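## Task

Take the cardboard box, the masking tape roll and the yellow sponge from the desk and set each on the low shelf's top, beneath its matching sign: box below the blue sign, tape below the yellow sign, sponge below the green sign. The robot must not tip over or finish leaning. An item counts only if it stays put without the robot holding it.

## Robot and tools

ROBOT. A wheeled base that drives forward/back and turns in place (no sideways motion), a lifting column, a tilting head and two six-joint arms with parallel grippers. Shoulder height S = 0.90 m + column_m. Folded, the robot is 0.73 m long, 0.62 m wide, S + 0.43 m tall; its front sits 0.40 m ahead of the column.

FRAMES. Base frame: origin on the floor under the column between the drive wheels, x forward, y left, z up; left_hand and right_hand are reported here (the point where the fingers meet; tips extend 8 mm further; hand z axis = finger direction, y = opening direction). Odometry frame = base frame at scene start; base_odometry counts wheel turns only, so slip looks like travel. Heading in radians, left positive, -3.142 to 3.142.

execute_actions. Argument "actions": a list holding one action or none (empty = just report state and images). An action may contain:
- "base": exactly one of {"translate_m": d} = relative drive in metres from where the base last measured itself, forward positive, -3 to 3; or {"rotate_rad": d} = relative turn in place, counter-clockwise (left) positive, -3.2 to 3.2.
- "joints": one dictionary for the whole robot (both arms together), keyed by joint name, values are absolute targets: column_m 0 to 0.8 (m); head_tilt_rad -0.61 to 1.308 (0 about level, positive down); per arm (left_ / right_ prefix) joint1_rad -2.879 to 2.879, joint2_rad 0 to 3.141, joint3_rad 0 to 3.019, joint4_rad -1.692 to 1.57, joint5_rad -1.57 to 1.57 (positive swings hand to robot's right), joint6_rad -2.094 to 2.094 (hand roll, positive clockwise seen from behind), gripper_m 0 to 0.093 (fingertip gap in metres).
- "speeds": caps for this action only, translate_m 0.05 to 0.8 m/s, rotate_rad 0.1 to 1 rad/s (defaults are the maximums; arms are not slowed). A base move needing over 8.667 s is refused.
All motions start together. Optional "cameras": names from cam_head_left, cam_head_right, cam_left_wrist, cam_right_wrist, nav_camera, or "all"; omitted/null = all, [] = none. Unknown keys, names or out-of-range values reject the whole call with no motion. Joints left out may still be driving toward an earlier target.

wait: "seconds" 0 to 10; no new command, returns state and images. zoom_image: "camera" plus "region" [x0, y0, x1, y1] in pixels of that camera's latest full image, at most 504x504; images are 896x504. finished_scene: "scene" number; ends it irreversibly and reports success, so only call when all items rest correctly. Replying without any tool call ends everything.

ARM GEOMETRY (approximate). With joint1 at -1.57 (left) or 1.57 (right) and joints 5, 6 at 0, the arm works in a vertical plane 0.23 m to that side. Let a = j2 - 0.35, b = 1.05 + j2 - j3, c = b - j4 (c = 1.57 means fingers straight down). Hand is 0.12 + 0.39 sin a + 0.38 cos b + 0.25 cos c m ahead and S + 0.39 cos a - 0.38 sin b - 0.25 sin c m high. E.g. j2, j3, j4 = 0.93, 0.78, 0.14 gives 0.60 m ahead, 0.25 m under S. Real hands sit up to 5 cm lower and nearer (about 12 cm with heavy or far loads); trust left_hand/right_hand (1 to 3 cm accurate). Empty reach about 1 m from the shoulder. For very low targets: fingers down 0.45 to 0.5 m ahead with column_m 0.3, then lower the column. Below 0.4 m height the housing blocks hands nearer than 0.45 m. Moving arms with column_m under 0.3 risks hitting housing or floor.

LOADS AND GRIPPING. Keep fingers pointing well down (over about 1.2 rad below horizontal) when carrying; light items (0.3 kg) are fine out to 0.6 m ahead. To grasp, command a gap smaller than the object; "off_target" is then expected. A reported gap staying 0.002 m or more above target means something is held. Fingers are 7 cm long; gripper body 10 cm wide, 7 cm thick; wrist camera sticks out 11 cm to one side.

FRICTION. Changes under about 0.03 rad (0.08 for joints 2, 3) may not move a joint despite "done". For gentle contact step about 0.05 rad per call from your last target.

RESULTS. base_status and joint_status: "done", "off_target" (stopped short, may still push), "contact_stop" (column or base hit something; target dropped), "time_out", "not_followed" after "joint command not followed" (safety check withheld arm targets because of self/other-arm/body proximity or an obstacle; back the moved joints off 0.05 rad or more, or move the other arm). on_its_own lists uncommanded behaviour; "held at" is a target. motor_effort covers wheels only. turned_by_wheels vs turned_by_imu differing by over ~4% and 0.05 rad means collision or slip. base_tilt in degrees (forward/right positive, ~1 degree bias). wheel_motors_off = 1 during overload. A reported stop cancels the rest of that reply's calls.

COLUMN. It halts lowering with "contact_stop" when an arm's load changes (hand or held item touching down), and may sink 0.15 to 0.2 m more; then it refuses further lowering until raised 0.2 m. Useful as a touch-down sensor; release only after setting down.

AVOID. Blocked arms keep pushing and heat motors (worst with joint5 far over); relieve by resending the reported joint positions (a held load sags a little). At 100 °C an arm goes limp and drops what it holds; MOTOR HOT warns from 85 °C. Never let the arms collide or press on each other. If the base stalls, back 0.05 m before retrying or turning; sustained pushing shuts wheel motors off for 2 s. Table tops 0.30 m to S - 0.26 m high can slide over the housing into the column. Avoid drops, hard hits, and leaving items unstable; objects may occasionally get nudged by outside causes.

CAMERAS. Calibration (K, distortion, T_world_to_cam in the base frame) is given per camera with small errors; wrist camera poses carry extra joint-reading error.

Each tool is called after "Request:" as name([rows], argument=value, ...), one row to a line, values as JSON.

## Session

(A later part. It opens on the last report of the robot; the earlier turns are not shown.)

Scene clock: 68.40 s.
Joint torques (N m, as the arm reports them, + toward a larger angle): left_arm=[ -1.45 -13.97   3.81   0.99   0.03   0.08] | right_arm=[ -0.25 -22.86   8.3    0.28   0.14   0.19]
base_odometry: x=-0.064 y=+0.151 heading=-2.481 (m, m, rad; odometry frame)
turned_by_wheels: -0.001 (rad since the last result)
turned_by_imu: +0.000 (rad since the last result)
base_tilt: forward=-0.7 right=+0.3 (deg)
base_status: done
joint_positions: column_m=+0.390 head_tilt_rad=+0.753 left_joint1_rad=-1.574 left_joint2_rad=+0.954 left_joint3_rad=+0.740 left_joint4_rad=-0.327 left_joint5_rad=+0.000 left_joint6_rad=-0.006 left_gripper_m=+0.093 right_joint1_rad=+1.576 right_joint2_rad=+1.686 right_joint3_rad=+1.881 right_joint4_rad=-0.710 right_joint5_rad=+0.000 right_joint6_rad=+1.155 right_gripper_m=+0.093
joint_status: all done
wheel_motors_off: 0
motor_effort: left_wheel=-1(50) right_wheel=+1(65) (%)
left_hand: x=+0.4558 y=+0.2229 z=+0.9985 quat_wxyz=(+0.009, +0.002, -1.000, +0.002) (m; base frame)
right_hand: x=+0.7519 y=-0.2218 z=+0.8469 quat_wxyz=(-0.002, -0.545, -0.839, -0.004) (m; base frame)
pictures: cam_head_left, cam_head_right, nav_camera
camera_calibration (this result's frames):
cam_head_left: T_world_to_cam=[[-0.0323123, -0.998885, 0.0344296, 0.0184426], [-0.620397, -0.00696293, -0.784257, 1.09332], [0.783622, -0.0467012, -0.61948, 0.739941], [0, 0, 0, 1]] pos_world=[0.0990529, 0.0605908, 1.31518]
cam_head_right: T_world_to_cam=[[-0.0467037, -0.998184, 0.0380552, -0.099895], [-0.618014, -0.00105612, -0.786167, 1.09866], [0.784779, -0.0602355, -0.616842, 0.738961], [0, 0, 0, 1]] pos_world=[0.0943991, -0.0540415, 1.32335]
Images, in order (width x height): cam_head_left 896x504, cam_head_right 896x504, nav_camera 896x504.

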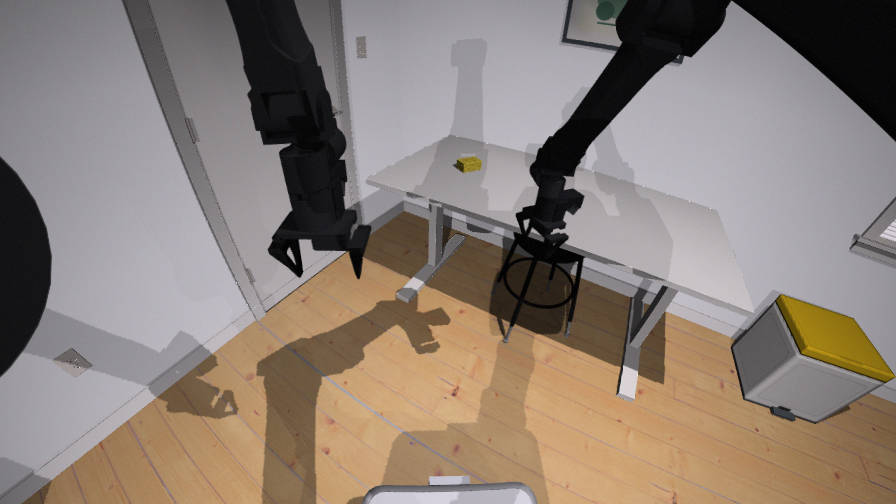

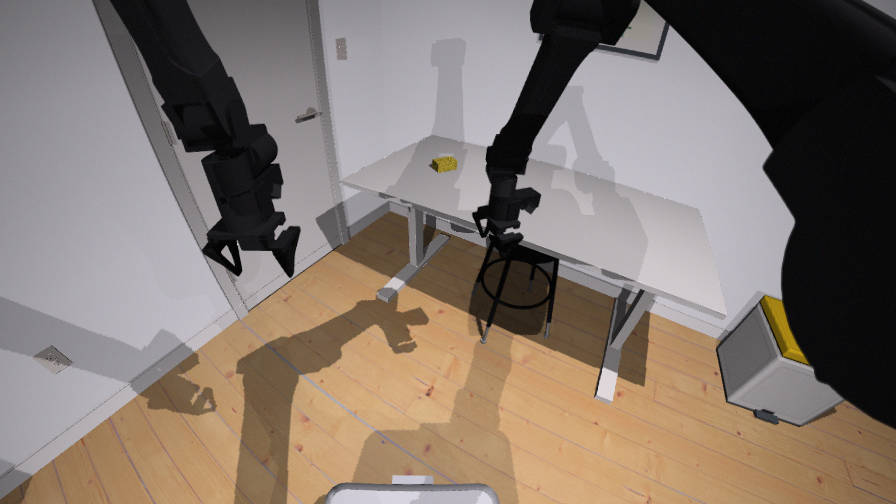

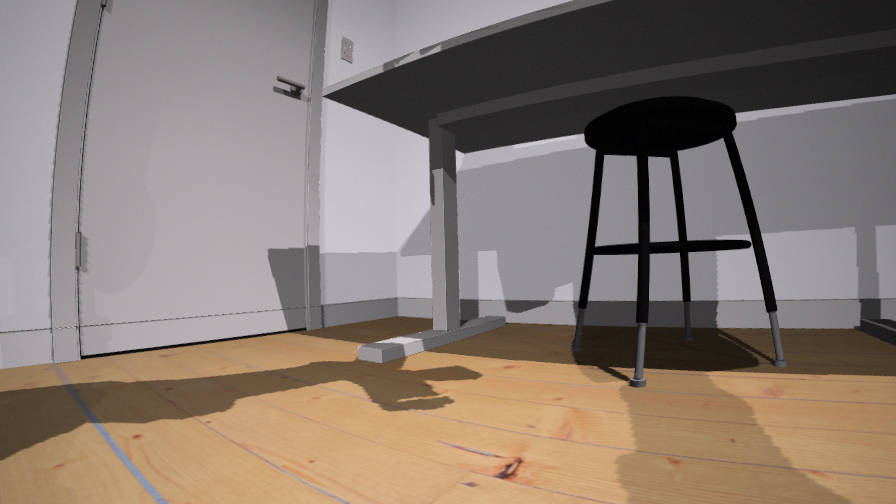

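Request:
execute_actions([
  {"base": {"rotate_rad": 0.073}, "joints": {"right_joint6_rad": 1.2, "head_tilt_rad": 0.95}},
], cameras=[])

Request:
execute_actions([
  {"base": {"translate_m": 0.745}},
], cameras=["cam_head_left", "cam_head_right", "cam_right_wrist", "nav_camera"])

Scene clock: 70.20 s.
Joint torques (N m, as the arm reports them, + toward a larger angle): left_arm=[ -1.43 -13.91   3.72   0.81   0.02   0.08] | right_arm=[ -0.5  -23.06   8.37   0.28   0.12   0.16]
base_odometry: x=-0.065 y=+0.151 heading=-2.410 (m, m, rad; odometry frame)
turned_by_wheels: +0.071 (rad since the last result)
turned_by_imu: +0.070 (rad since the last result)
base_tilt: forward=-0.8 right=+0.2 (deg)
base_status: done
joint_positions: column_m=+0.390 head_tilt_rad=+0.950 left_joint1_rad=-1.573 left_joint2_rad=+0.954 left_joint3_rad=+0.740 left_joint4_rad=-0.327 left_joint5_rad=+0.000 left_joint6_rad=-0.006 left_gripper_m=+0.093 right_joint1_rad=+1.575 right_joint2_rad=+1.686 right_joint3_rad=+1.881 right_joint4_rad=-0.710 right_joint5_rad=+0.000 right_joint6_rad=+1.184 right_gripper_m=+0.093
joint_status: all done
wheel_motors_off: 0
motor_effort: left_wheel=-1(49) right_wheel=+2(47) (%)
left_hand: x=+0.4558 y=+0.2236 z=+0.9985 quat_wxyz=(+0.009, +0.002, -1.000, +0.001) (m; base frame)
right_hand: x=+0.7519 y=-0.2221 z=+0.8469 quat_wxyz=(-0.002, -0.557, -0.830, -0.004) (m; base frame)
pictures: none
No camera images: the call's "cameras" was empty. Leave "cameras" out to get every camera's image.

Scene clock: 73.20 s.
Joint torques (N m, as the arm reports them, + toward a larger angle): left_arm=[ -1.47 -13.     3.44   1.06   0.06   0.1 ] | right_arm=[  0.07 -22.31   8.3    0.31   0.15   0.18]
base_odometry: x=-0.619 y=-0.346 heading=-2.410 (m, m, rad; odometry frame)
turned_by_wheels: +0.000 (rad since the last result)
turned_by_imu: +0.001 (rad since the last result)
base_tilt: forward=-0.8 right=+0.4 (deg)
base_status: done
joint_positions: column_m=+0.390 head_tilt_rad=+0.951 left_joint1_rad=-1.573 left_joint2_rad=+0.953 left_joint3_rad=+0.743 left_joint4_rad=-0.327 left_joint5_rad=+0.000 left_joint6_rad=-0.006 left_gripper_m=+0.093 right_joint1_rad=+1.575 right_joint2_rad=+1.686 right_joint3_rad=+1.881 right_joint4_rad=-0.711 right_joint5_rad=+0.000 right_joint6_rad=+1.185 right_gripper_m=+0.093
joint_status: not commanded
wheel_motors_off: 0
motor_effort: left_wheel=+1(54) right_wheel=-1(39) (%)
left_hand: x=+0.4578 y=+0.2236 z=+0.9990 quat_wxyz=(+0.007, +0.002, -1.000, +0.001) (m; base frame)
right_hand: x=+0.7519 y=-0.2224 z=+0.8470 quat_wxyz=(-0.002, -0.557, -0.830, -0.004) (m; base frame)
pictures: cam_head_left, cam_head_right, cam_right_wrist, nav_camera
camera_calibration (this result's frames):
cam_head_left: T_world_to_cam=[[-0.0248966, -0.998885, 0.0401203, 0.0102416], [-0.762736, -0.00696293, -0.646672, 0.911123], [0.64623, -0.0467012, -0.761712, 0.942515], [0, 0, 0, 1]] pos_world=[0.0861194, 0.0605908, 1.30671]
cam_head_right: T_world_to_cam=[[-0.0382917, -0.998184, 0.04651, -0.111949], [-0.760776, -0.00105612, -0.649014, 0.917079], [0.647884, -0.0602355, -0.759353, 0.941895], [0, 0, 0, 1]] pos_world=[0.0831657, -0.0540415, 1.31564]
cam_right_wrist: T_world_to_cam=[[-0.926668, -0.375858, 0.0041262, 0.607941], [-0.302409, 0.752012, 0.585685, -0.0923568], [-0.223237, 0.541488, -0.810528, 1.09866], [0, 0, 0, 1]] pos_world=[0.780691, -0.296956, 0.942075]
Images, in order (width x height): cam_head_left 896x504, cam_head_right 896x504, cam_right_wrist 896x504, nav_camera 896x504.

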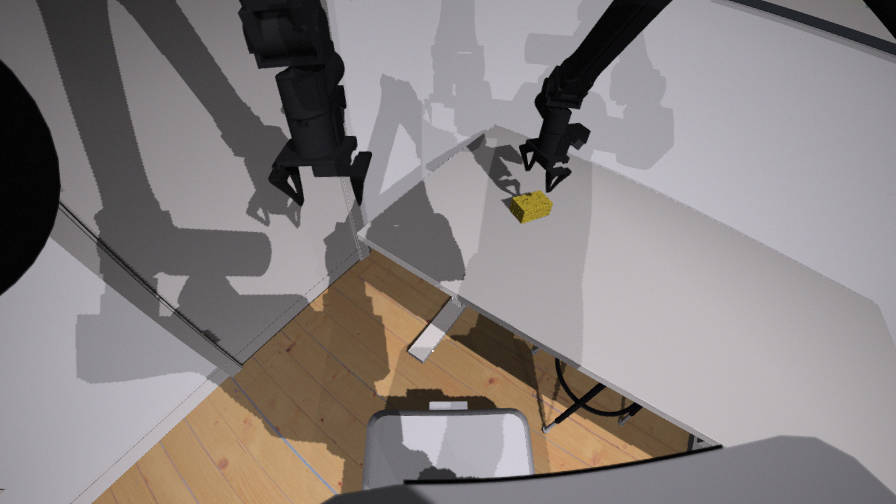

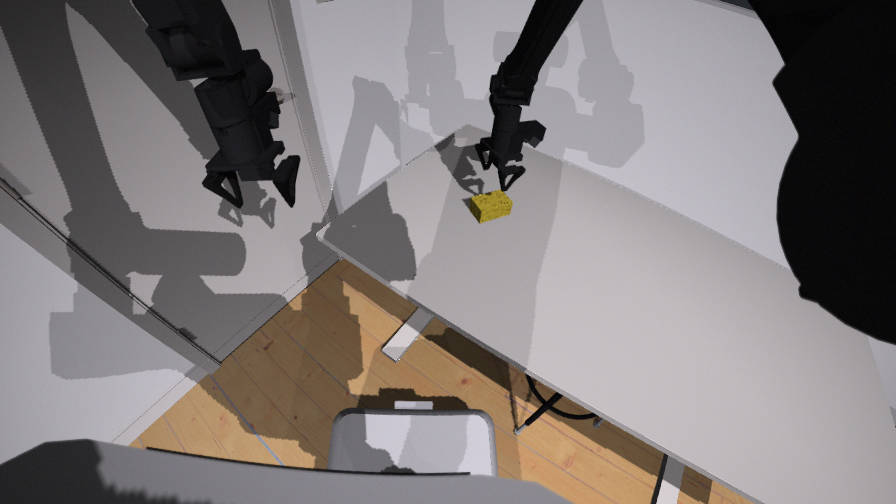

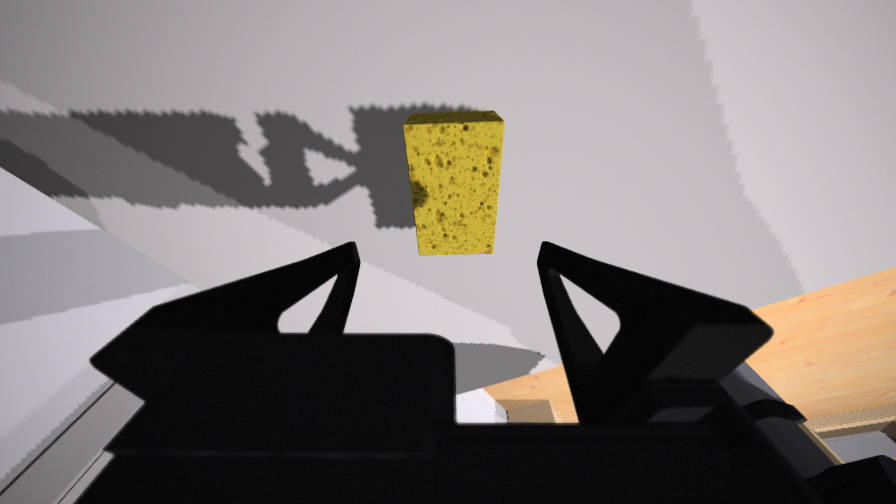

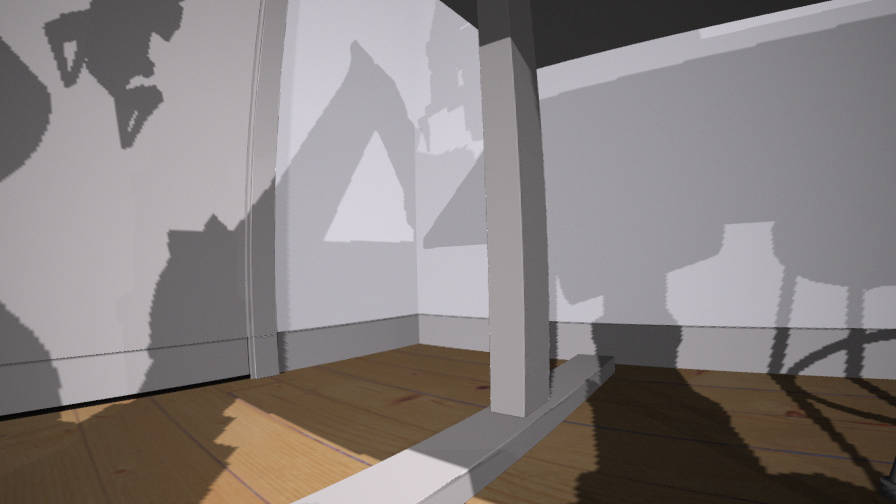

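Request:
execute_actions([
  {"joints": {"column_m": 0.298}},
], cameras=["cam_right_wrist"])

Scene clock: 75.33 s.
Joint torques (N m, as the arm reports them, + toward a larger angle): left_arm=[ -1.27 -13.94   3.58   0.94   0.05   0.1 ] | right_arm=[ -0.32 -22.42   8.34   0.13   0.13   0.18]
base_odometry: x=-0.619 y=-0.346 heading=-2.410 (m, m, rad; odometry frame)
turned_by_wheels: +0.000 (rad since the last result)
turned_by_imu: -0.001 (rad since the last result)
base_tilt: forward=-0.8 right=+0.4 (deg)
base_status: not commanded
joint_positions: column_m=+0.298 head_tilt_rad=+0.951 left_joint1_rad=-1.573 left_joint2_rad=+0.953 left_joint3_rad=+0.743 left_joint4_rad=-0.327 left_joint5_rad=+0.000 left_joint6_rad=-0.006 left_gripper_m=+0.093 right_joint1_rad=+1.575 right_joint2_rad=+1.686 right_joint3_rad=+1.881 right_joint4_rad=-0.711 right_joint5_rad=+0.000 right_joint6_rad=+1.185 right_gripper_m=+0.093
joint_status: all done
wheel_motors_off: 0
motor_effort: left_wheel=+1(0) right_wheel=-1(1) (%)
left_hand: x=+0.4578 y=+0.2236 z=+0.9070 quat_wxyz=(+0.007, +0.002, -1.000, +0.001) (m; base frame)
right_hand: x=+0.7519 y=-0.2224 z=+0.7550 quat_wxyz=(-0.002, -0.557, -0.830, -0.004) (m; base frame)
pictures: cam_right_wrist
camera_calibration (this result's frames):
cam_right_wrist: T_world_to_cam=[[-0.926668, -0.375858, 0.0041262, 0.60832], [-0.302409, 0.752012, 0.585685, -0.0385139], [-0.223237, 0.541488, -0.810528, 1.02414], [0, 0, 0, 1]] pos_world=[0.780691, -0.296956, 0.850143]
Images, in order (width x height): cam_right_wrist 896x504.

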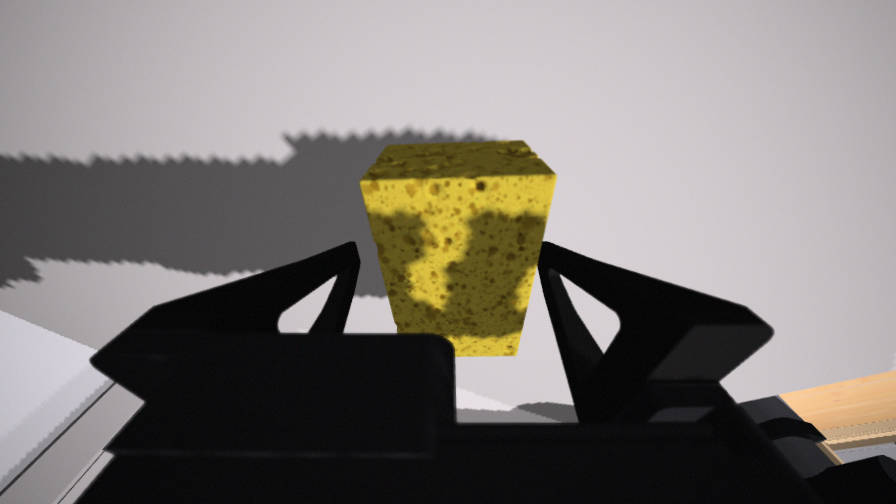

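Request:
execute_actions([
  {"joints": {"right_gripper_m": 0.04}},
], cameras=["cam_right_wrist"])

Scene clock: 76.00 s.
Joint torques (N m, as the arm reports them, + toward a larger angle): left_arm=[ -1.67 -13.85   3.59   0.86   0.12   0.1 ] | right_arm=[  0.23 -22.66   8.14   0.25   0.14   0.17]
base_odometry: x=-0.619 y=-0.346 heading=-2.410 (m, m, rad; odometry frame)
turned_by_wheels: +0.000 (rad since the last result)
turned_by_imu: +0.000 (rad since the last result)
base_tilt: forward=-0.7 right=+0.3 (deg)
base_status: not commanded
joint_positions: column_m=+0.298 head_tilt_rad=+0.951 left_joint1_rad=-1.573 left_joint2_rad=+0.953 left_joint3_rad=+0.743 left_joint4_rad=-0.327 left_joint5_rad=+0.000 left_joint6_rad=-0.006 left_gripper_m=+0.093 right_joint1_rad=+1.575 right_joint2_rad=+1.686 right_joint3_rad=+1.881 right_joint4_rad=-0.711 right_joint5_rad=+0.000 right_joint6_rad=+1.185 right_gripper_m=+0.059
joint_status: right_gripper_m off_target (ended at +0.059, target +0.040)
wheel_motors_off: 0
motor_effort: left_wheel=+1(1) right_wheel=-2(1) (%)
left_hand: x=+0.4578 y=+0.2236 z=+0.9070 quat_wxyz=(+0.007, +0.002, -1.000, +0.001) (m; base frame)
right_hand: x=+0.7519 y=-0.2224 z=+0.7550 quat_wxyz=(-0.002, -0.557, -0.830, -0.004) (m; base frame)
pictures: cam_right_wrist
camera_calibration (this result's frames):
cam_right_wrist: T_world_to_cam=[[-0.926668, -0.375858, 0.0041262, 0.60832], [-0.302409, 0.752012, 0.585685, -0.0385139], [-0.223237, 0.541488, -0.810528, 1.02414], [0, 0, 0, 1]] pos_world=[0.780691, -0.296956, 0.850143]
Images, in order (width x height): cam_right_wrist 896x504.

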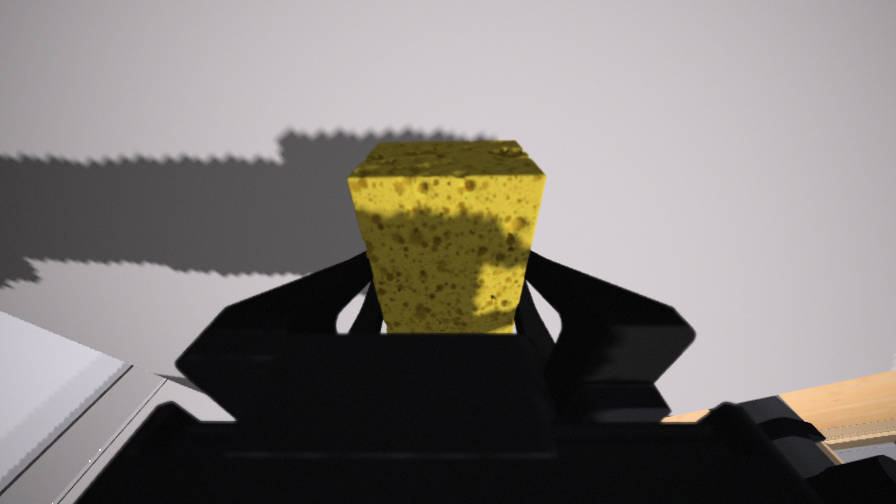

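Request:
execute_actions([
  {"base": {"translate_m": -0.35}, "joints": {"column_m": 0.345}},
], cameras=["cam_head_right"])

Scene clock: 78.80 s.
Joint torques (N m, as the arm reports them, + toward a larger angle): left_arm=[ -1.66 -13.55   3.46   1.25   0.08   0.08] | right_arm=[ -0.13 -22.28   8.14   0.23   0.16   0.19]
base_odometry: x=-0.359 y=-0.113 heading=-2.410 (m, m, rad; odometry frame)
turned_by_wheels: +0.000 (rad since the last result)
turned_by_imu: -0.001 (rad since the last result)
base_tilt: forward=-0.7 right=+0.4 (deg)
base_status: done
joint_positions: column_m=+0.345 head_tilt_rad=+0.951 left_joint1_rad=-1.573 left_joint2_rad=+0.952 left_joint3_rad=+0.742 left_joint4_rad=-0.327 left_joint5_rad=+0.000 left_joint6_rad=-0.006 left_gripper_m=+0.093 right_joint1_rad=+1.575 right_joint2_rad=+1.686 right_joint3_rad=+1.881 right_joint4_rad=-0.712 right_joint5_rad=+0.000 right_joint6_rad=+1.185 right_gripper_m=+0.059
joint_status: all done
wheel_motors_off: 0
motor_effort: left_wheel=-3(44) right_wheel=-2(70) (%)
left_hand: x=+0.4574 y=+0.2236 z=+0.9542 quat_wxyz=(+0.007, +0.002, -1.000, +0.001) (m; base frame)
right_hand: x=+0.7516 y=-0.2226 z=+0.8020 quat_wxyz=(-0.002, -0.558, -0.830, -0.003) (m; base frame)
pictures: cam_head_right
camera_calibration (this result's frames):
cam_head_right: T_world_to_cam=[[-0.038275, -0.998184, 0.0465238, -0.109874], [-0.76101, -0.00105612, -0.64874, 0.887505], [0.647611, -0.0602355, -0.759587, 0.908031], [0, 0, 0, 1]] pos_world=[0.0831439, -0.0540415, 1.2706]
Images, in order (width x height): cam_head_right 896x504.

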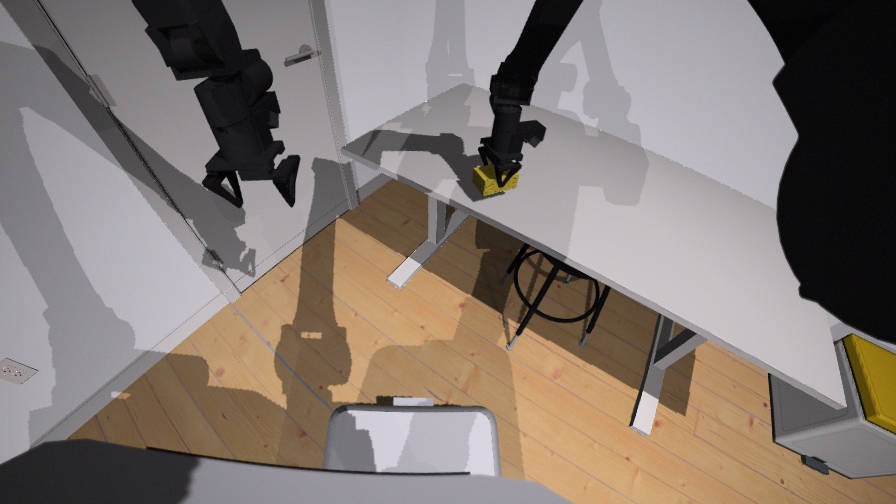

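Request:
execute_actions([
  {"base": {"rotate_rad": 2.52}, "joints": {"head_tilt_rad": 0.55}},
], cameras=["cam_head_left", "cam_head_right", "nav_camera"])

Scene clock: 82.97 s.
Joint torques (N m, as the arm reports them, + toward a larger angle): left_arm=[ -0.92 -13.25   3.71   1.     0.09   0.04] | right_arm=[ -0.05 -23.37   8.27   0.26   0.14   0.19]
base_odometry: x=-0.359 y=-0.113 heading=+0.109 (m, m, rad; odometry frame)
turned_by_wheels: +2.519 (rad since the last result)
turned_by_imu: +2.478 (rad since the last result)
base_tilt: forward=-0.8 right=+0.2 (deg)
base_status: done
joint_positions: column_m=+0.345 head_tilt_rad=+0.568 left_joint1_rad=-1.573 left_joint2_rad=+0.952 left_joint3_rad=+0.742 left_joint4_rad=-0.327 left_joint5_rad=+0.000 left_joint6_rad=-0.006 left_gripper_m=+0.093 right_joint1_rad=+1.572 right_joint2_rad=+1.686 right_joint3_rad=+1.881 right_joint4_rad=-0.712 right_joint5_rad=+0.000 right_joint6_rad=+1.185 right_gripper_m=+0.059
joint_status: all done
wheel_motors_off: 0
motor_effort: left_wheel=-5(42) right_wheel=+5(65) (%)
left_hand: x=+0.4574 y=+0.2236 z=+0.9542 quat_wxyz=(+0.007, +0.002, -1.000, +0.001) (m; base frame)
right_hand: x=+0.7516 y=-0.2243 z=+0.8019 quat_wxyz=(-0.002, -0.558, -0.830, -0.003) (m; base frame)
pictures: cam_head_left, cam_head_right, nav_camera
camera_calibration (this result's frames):
cam_head_left: T_world_to_cam=[[-0.0380901, -0.998885, 0.0279039, 0.0289669], [-0.465679, -0.00696293, -0.884927, 1.18425], [0.884134, -0.0467012, -0.464894, 0.501279], [0, 0, 0, 1]] pos_world=[0.109388, 0.0605908, 1.28021]
cam_head_right: T_world_to_cam=[[-0.0529027, -0.998184, 0.0288226, -0.0855836], [-0.462985, -0.00105612, -0.886366, 1.18887], [0.884786, -0.0602355, -0.462088, 0.50022], [0, 0, 0, 1]] pos_world=[0.103312, -0.0540415, 1.28738]
Images, in order (width x height): cam_head_left 896x504, cam_head_right 896x504, nav_camera 896x504.

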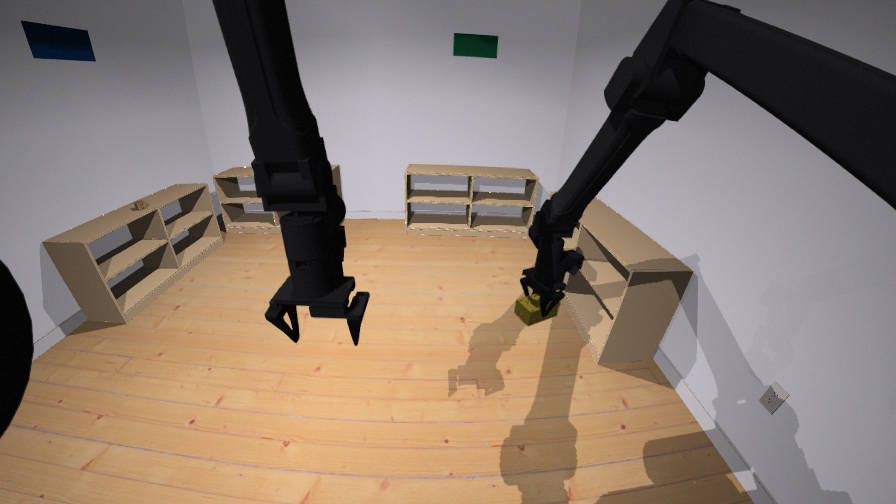

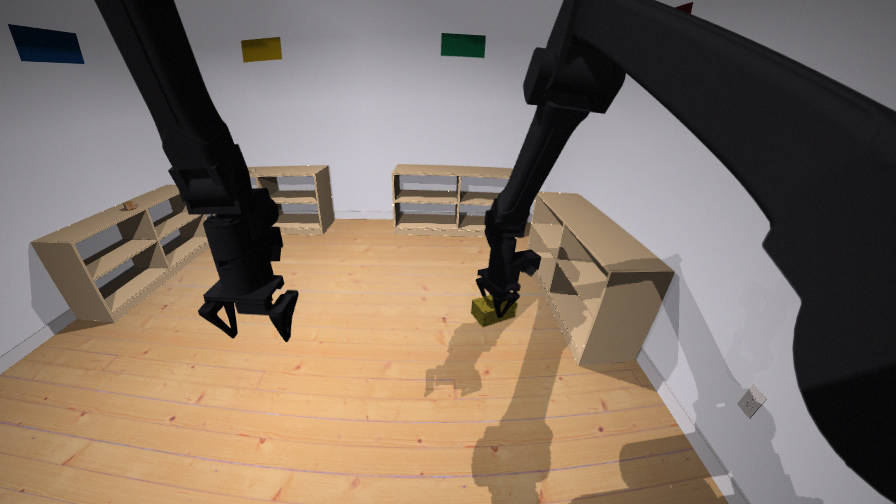

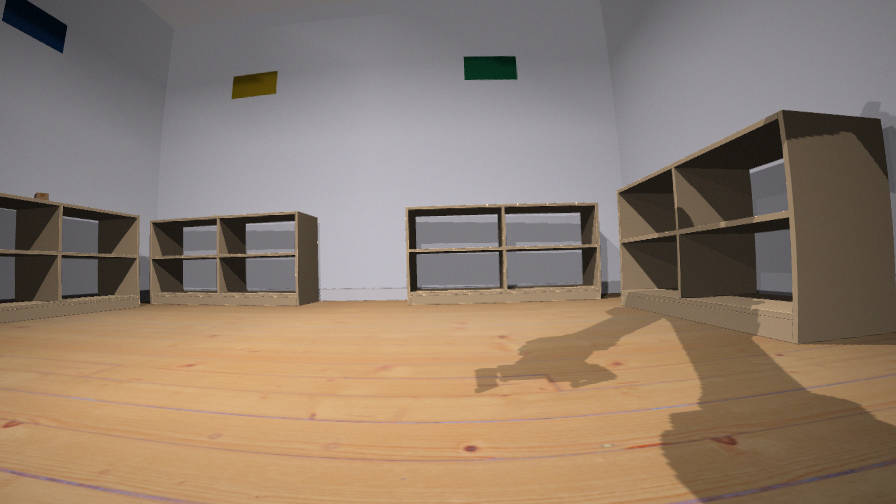

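Request:
zoom_image(camera="nav_camera", region=[390, 190, 630, 320])

Request:
zoom_image(camera="cam_head_left", region=[390, 150, 558, 250])

Region (390, 190, 630, 320) of nav_camera's 896x504 image, scaled by 2.100, with more detail than that image has; it fills the top 273 rows of this view, and the rest is white.

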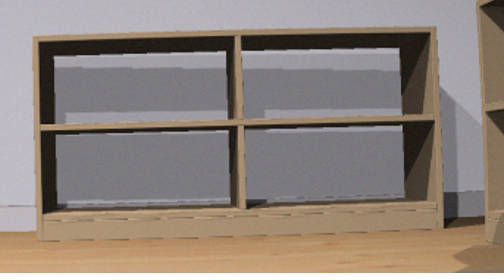

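Region (390, 150, 558, 250) of cam_head_left's 896x504 image, scaled by 3.000, with more detail than that image has; it fills the top 300 rows of this view, and the rest is white.

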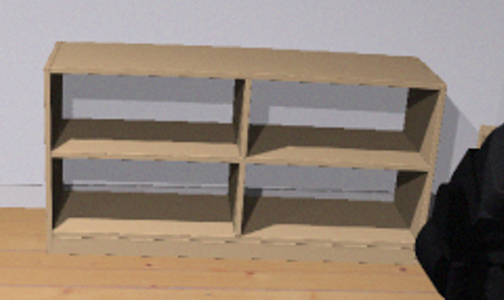

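Request:
execute_actions([
  {"base": {"translate_m": 2.29}, "joints": {"head_tilt_rad": 0.95, "column_m": 0.23}},
], cameras=["cam_head_right", "cam_right_wrist"])

Scene clock: 88.23 s.
Joint torques (N m, as the arm reports them, + toward a larger angle): left_arm=[ -1.63 -14.1    3.69   1.15   0.05   0.12] | right_arm=[  0.13 -22.85   8.19   0.2    0.14   0.16]
base_odometry: x=+1.918 y=+0.137 heading=+0.110 (m, m, rad; odometry frame)
turned_by_wheels: +0.001 (rad since the last result)
turned_by_imu: +0.002 (rad since the last result)
base_tilt: forward=-0.7 right=+0.3 (deg)
base_status: done
joint_positions: column_m=+0.230 head_tilt_rad=+0.951 left_joint1_rad=-1.573 left_joint2_rad=+0.952 left_joint3_rad=+0.743 left_joint4_rad=-0.327 left_joint5_rad=+0.000 left_joint6_rad=-0.006 left_gripper_m=+0.093 right_joint1_rad=+1.572 right_joint2_rad=+1.686 right_joint3_rad=+1.881 right_joint4_rad=-0.712 right_joint5_rad=+0.000 right_joint6_rad=+1.185 right_gripper_m=+0.059
joint_status: all done
wheel_motors_off: 0
motor_effort: left_wheel=+0(50) right_wheel=-1(65) (%)
left_hand: x=+0.4579 y=+0.2236 z=+0.8394 quat_wxyz=(+0.006, +0.002, -1.000, +0.001) (m; base frame)
right_hand: x=+0.7516 y=-0.2243 z=+0.6870 quat_wxyz=(-0.002, -0.558, -0.830, -0.003) (m; base frame)
pictures: cam_head_right, cam_right_wrist
camera_calibration (this result's frames):
cam_head_right: T_world_to_cam=[[-0.0382922, -0.998184, 0.0465096, -0.10451], [-0.760769, -0.00105612, -0.649022, 0.813294], [0.647893, -0.0602355, -0.759346, 0.820445], [0, 0, 0, 1]] pos_world=[0.0831663, -0.0540415, 1.15571]
cam_right_wrist: T_world_to_cam=[[-0.927162, -0.374611, 0.00605536, 0.606944], [-0.300736, 0.753767, 0.584288, 0.00277493], [-0.223445, 0.539909, -0.811524, 0.970492], [0, 0, 0, 1]] pos_world=[0.780421, -0.298701, 0.782281]
Images, in order (width x height): cam_head_right 896x504, cam_right_wrist 896x504.

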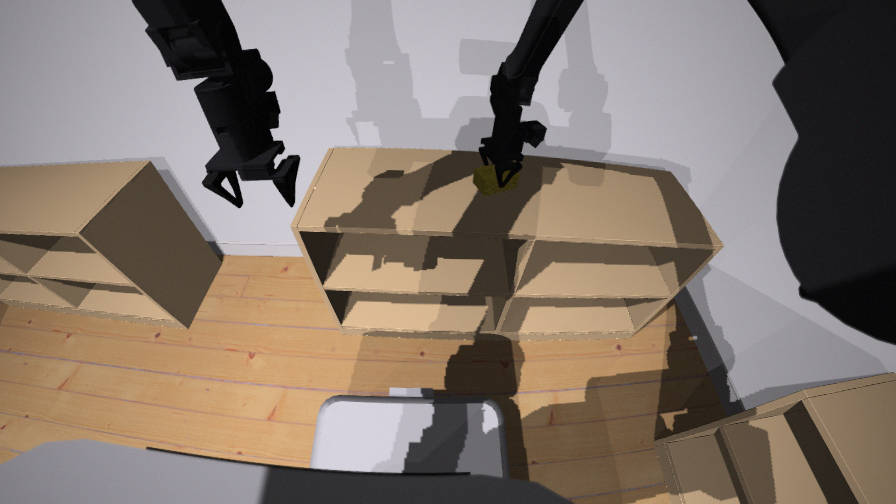

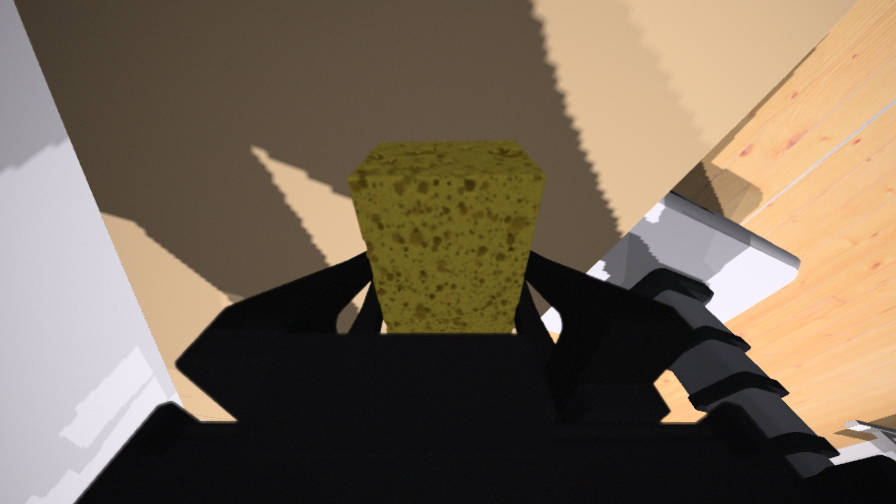

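Request:
execute_actions([
  {"base": {"translate_m": 0.035}, "joints": {"column_m": 0.191}},
], cameras=["cam_head_right", "cam_right_wrist"])

Scene clock: 89.60 s.
Joint torques (N m, as the arm reports them, + toward a larger angle): left_arm=[ -1.18 -14.31   3.4    1.     0.     0.06] | right_arm=[ -0.72 -22.36   8.02   0.25   0.13   0.17]
base_odometry: x=+1.953 y=+0.141 heading=+0.110 (m, m, rad; odometry frame)
turned_by_wheels: +0.000 (rad since the last result)
turned_by_imu: +0.000 (rad since the last result)
base_tilt: forward=-0.6 right=+0.2 (deg)
base_status: done
joint_positions: column_m=+0.191 head_tilt_rad=+0.951 left_joint1_rad=-1.573 left_joint2_rad=+0.952 left_joint3_rad=+0.745 left_joint4_rad=-0.327 left_joint5_rad=+0.000 left_joint6_rad=-0.006 left_gripper_m=+0.093 right_joint1_rad=+1.572 right_joint2_rad=+1.686 right_joint3_rad=+1.882 right_joint4_rad=-0.712 right_joint5_rad=+0.000 right_joint6_rad=+1.185 right_gripper_m=+0.059
joint_status: all done
wheel_motors_off: 0
motor_effort: left_wheel=+0(29) right_wheel=-1(36) (%)
left_hand: x=+0.4592 y=+0.2236 z=+0.8007 quat_wxyz=(+0.005, +0.002, -1.000, +0.001) (m; base frame)
right_hand: x=+0.7521 y=-0.2243 z=+0.6483 quat_wxyz=(-0.003, -0.558, -0.830, -0.003) (m; base frame)
pictures: cam_head_right, cam_right_wrist
camera_calibration (this result's frames):
cam_head_right: T_world_to_cam=[[-0.0382857, -0.998184, 0.046515, -0.102703], [-0.760861, -0.00105612, -0.648915, 0.787863], [0.647785, -0.0602355, -0.759438, 0.790947], [0, 0, 0, 1]] pos_world=[0.0831578, -0.0540415, 1.11671]
cam_right_wrist: T_world_to_cam=[[-0.927167, -0.37461, 0.00534775, 0.608119], [-0.301181, 0.753767, 0.584059, 0.0260289], [-0.222825, 0.539909, -0.811694, 0.938841], [0, 0, 0, 1]] pos_world=[0.780865, -0.298701, 0.743597]
Images, in order (width x height): cam_head_right 896x504, cam_right_wrist 896x504.

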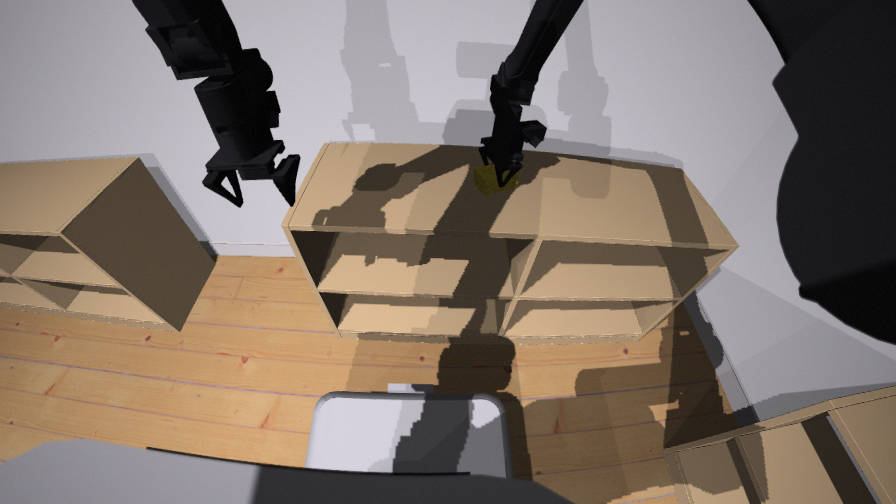

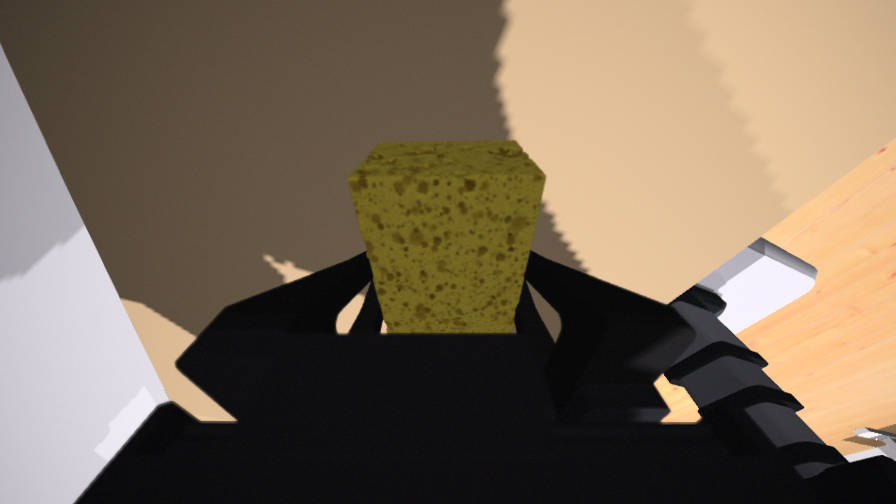

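Request:
execute_actions(actions=[])

Scene clock: 90.17 s.
Joint torques (N m, as the arm reports them, + toward a larger angle): left_arm=[ -1.25 -13.99   3.49   1.07   0.02   0.08] | right_arm=[ -0.31 -22.88   8.18   0.29   0.13   0.19]
base_odometry: x=+1.953 y=+0.141 heading=+0.110 (m, m, rad; odometry frame)
turned_by_wheels: +0.000 (rad since the last result)
turned_by_imu: +0.000 (rad since the last result)
base_tilt: forward=-0.6 right=+0.2 (deg)
base_status: done
joint_positions: column_m=+0.191 head_tilt_rad=+0.951 left_joint1_rad=-1.573 left_joint2_rad=+0.952 left_joint3_rad=+0.745 left_joint4_rad=-0.327 left_joint5_rad=+0.000 left_joint6_rad=-0.006 left_gripper_m=+0.093 right_joint1_rad=+1.572 right_joint2_rad=+1.686 right_joint3_rad=+1.882 right_joint4_rad=-0.712 right_joint5_rad=+0.000 right_joint6_rad=+1.185 right_gripper_m=+0.059
joint_status: all done
wheel_motors_off: 0
motor_effort: left_wheel=+0(29) right_wheel=+1(36) (%)
left_hand: x=+0.4592 y=+0.2236 z=+0.8007 quat_wxyz=(+0.005, +0.002, -1.000, +0.001) (m; base frame)
right_hand: x=+0.7521 y=-0.2243 z=+0.6483 quat_wxyz=(-0.003, -0.558, -0.830, -0.003) (m; base frame)
pictures: cam_head_left, cam_head_right, cam_left_wrist, cam_right_wrist, nav_camera
camera_calibration (this result's frames):
cam_head_left: T_world_to_cam=[[-0.0248914, -0.998885, 0.0401236, 0.0182183], [-0.762821, -0.00696293, -0.646572, 0.782372], [0.646131, -0.0467012, -0.761797, 0.791098], [0, 0, 0, 1]] pos_world=[0.0861104, 0.0605908, 1.10778]
cam_head_right: T_world_to_cam=[[-0.0382857, -0.998184, 0.046515, -0.102703], [-0.760861, -0.00105612, -0.648915, 0.787863], [0.647785, -0.0602355, -0.759438, 0.790947], [0, 0, 0, 1]] pos_world=[0.0831578, -0.0540415, 1.11671]
cam_left_wrist: T_world_to_cam=[[-0.000471157, -0.999971, 0.00757821, 0.219687], [-0.798913, 0.00493429, 0.601426, -0.112626], [-0.601446, -0.00577097, -0.798893, 1.03811], [0, 0, 0, 1]] pos_world=[0.534492, 0.226227, 0.895409]
cam_right_wrist: T_world_to_cam=[[-0.927167, -0.37461, 0.00534775, 0.608119], [-0.301181, 0.753767, 0.584059, 0.0260289], [-0.222825, 0.539909, -0.811694, 0.938841], [0, 0, 0, 1]] pos_world=[0.780865, -0.298701, 0.743597]
Images, in order (width x height): cam_head_left 896x504, cam_head_right 896x504, cam_left_wrist 896x504, cam_right_wrist 896x504, nav_camera 896x504.

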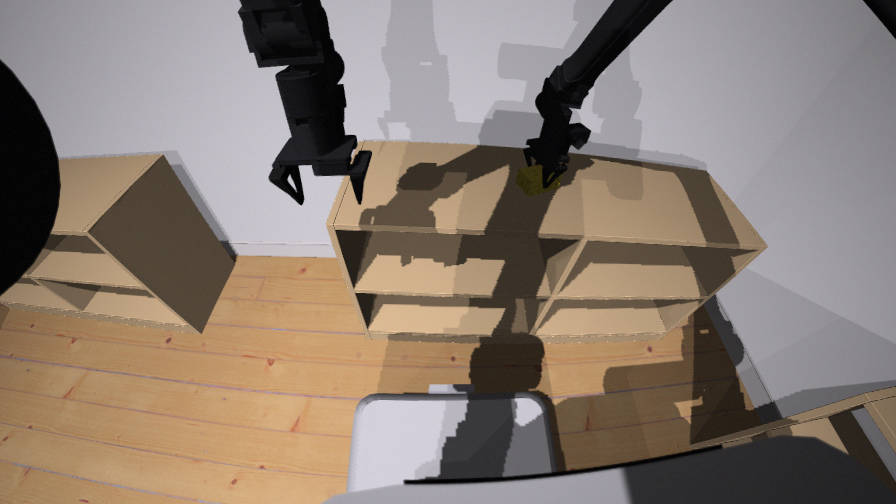

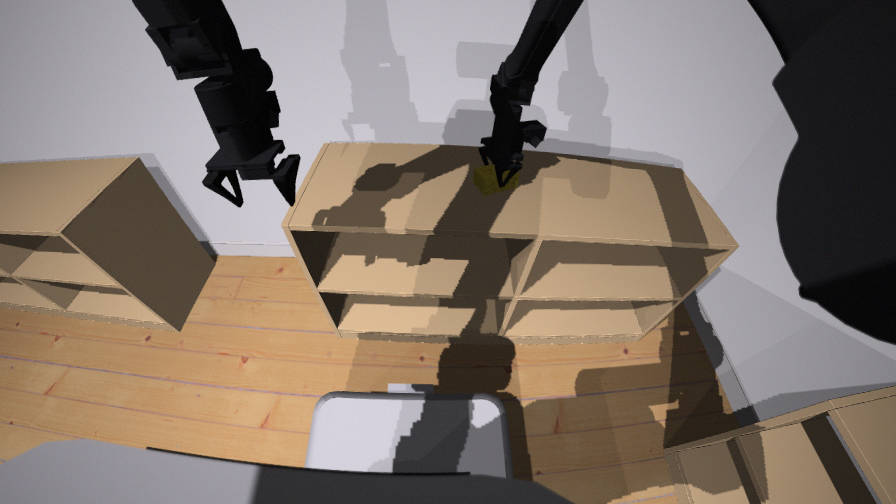

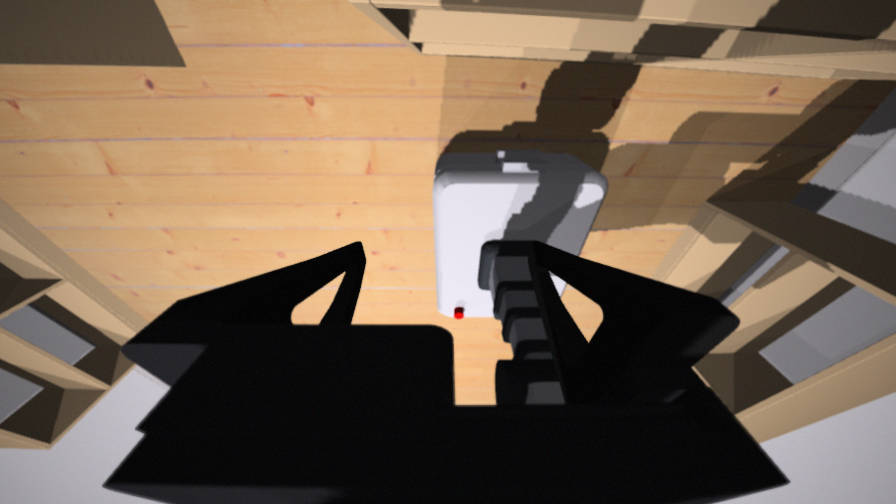

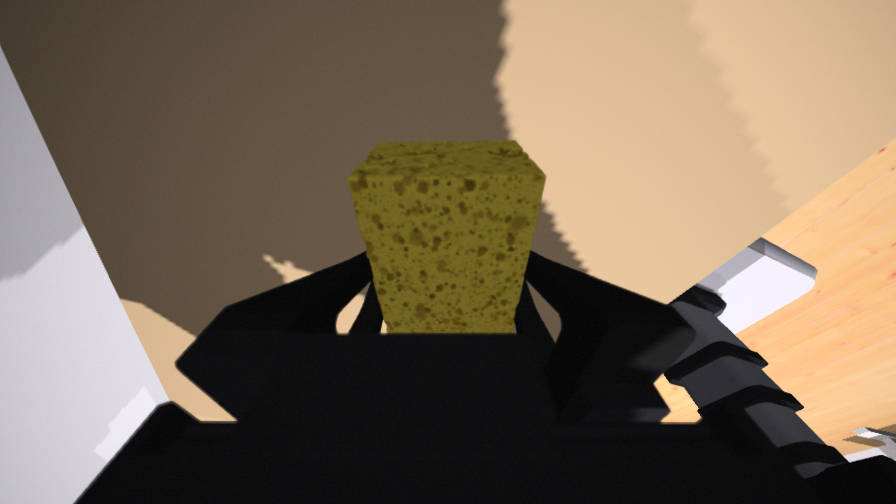

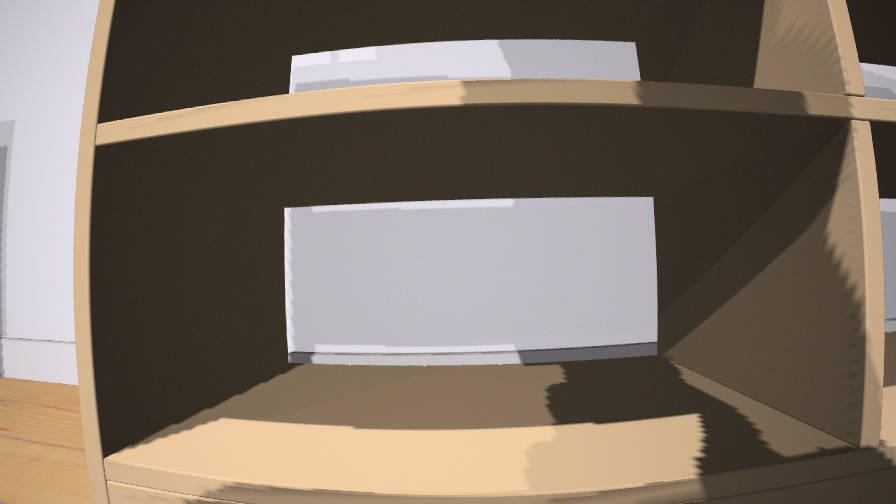

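Request:
execute_actions([
  {"joints":{"column_m":0.188,"right_gripper_m":0.093,"head_tilt_rad":0.35}},
], cameras=["cam_head_left","cam_right_wrist"])

Scene clock: 91.13 s.
Joint torques (N m, as the arm reports them, + toward a larger angle): left_arm=[ -1.05 -14.12   3.46   0.98   0.02   0.05] | right_arm=[  0.41 -22.15   8.     0.24   0.14   0.19]
base_odometry: x=+1.953 y=+0.141 heading=+0.110 (m, m, rad; odometry frame)
turned_by_wheels: +0.000 (rad since the last result)
turned_by_imu: +0.000 (rad since the last result)
base_tilt: forward=-0.6 right=+0.3 (deg)
base_status: not commanded
joint_positions: column_m=+0.188 head_tilt_rad=+0.369 left_joint1_rad=-1.573 left_joint2_rad=+0.952 left_joint3_rad=+0.745 left_joint4_rad=-0.327 left_joint5_rad=+0.000 left_joint6_rad=-0.006 left_gripper_m=+0.093 right_joint1_rad=+1.572 right_joint2_rad=+1.687 right_joint3_rad=+1.882 right_joint4_rad=-0.712 right_joint5_rad=+0.000 right_joint6_rad=+1.185 right_gripper_m=+0.093
joint_status: all done
wheel_motors_off: 0
motor_effort: left_wheel=+0(1) right_wheel=-1(1) (%)
left_hand: x=+0.4592 y=+0.2236 z=+0.7977 quat_wxyz=(+0.005, +0.002, -1.000, +0.001) (m; base frame)
right_hand: x=+0.7518 y=-0.2243 z=+0.6449 quat_wxyz=(-0.002, -0.558, -0.830, -0.003) (m; base frame)
pictures: cam_head_left, cam_right_wrist
camera_calibration (this result's frames):
cam_head_left: T_world_to_cam=[[-0.0428502, -0.998885, 0.0198328, 0.0430589], [-0.281763, -0.00696293, -0.959459, 1.12371], [0.958527, -0.0467012, -0.28115, 0.208895], [0, 0, 0, 1]] pos_world=[0.118234, 0.0605908, 1.13603]
cam_right_wrist: T_world_to_cam=[[-0.927162, -0.374611, 0.00605536, 0.607363], [-0.300736, 0.753767, 0.584288, 0.0274808], [-0.223445, 0.539909, -0.811524, 0.93629], [0, 0, 0, 1]] pos_world=[0.780598, -0.2987, 0.740088]
Images, in order (width x height): cam_head_left 896x504, cam_right_wrist 896x504.

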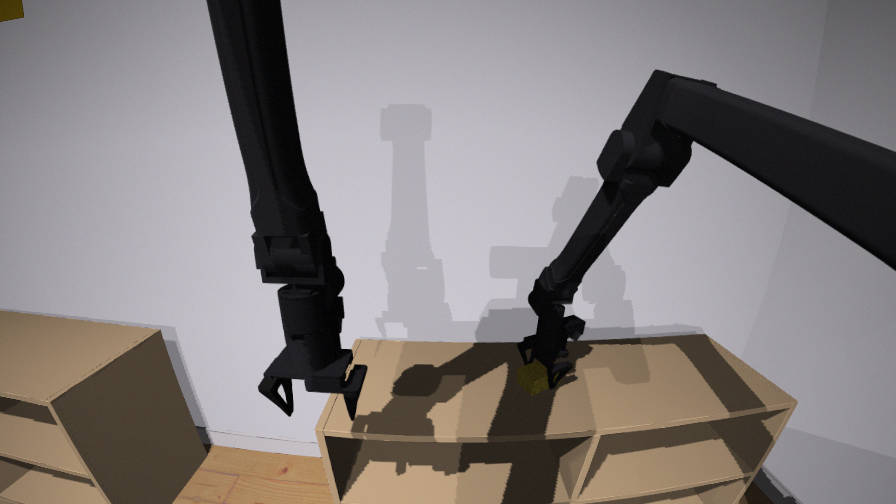

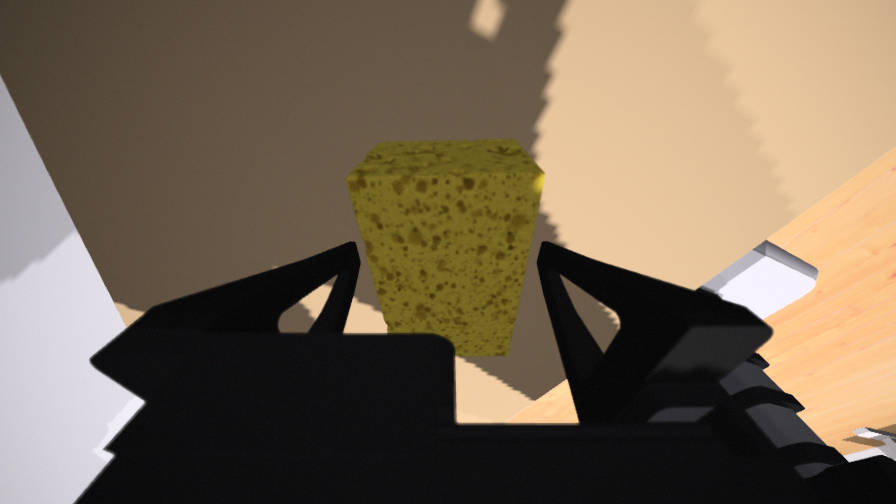

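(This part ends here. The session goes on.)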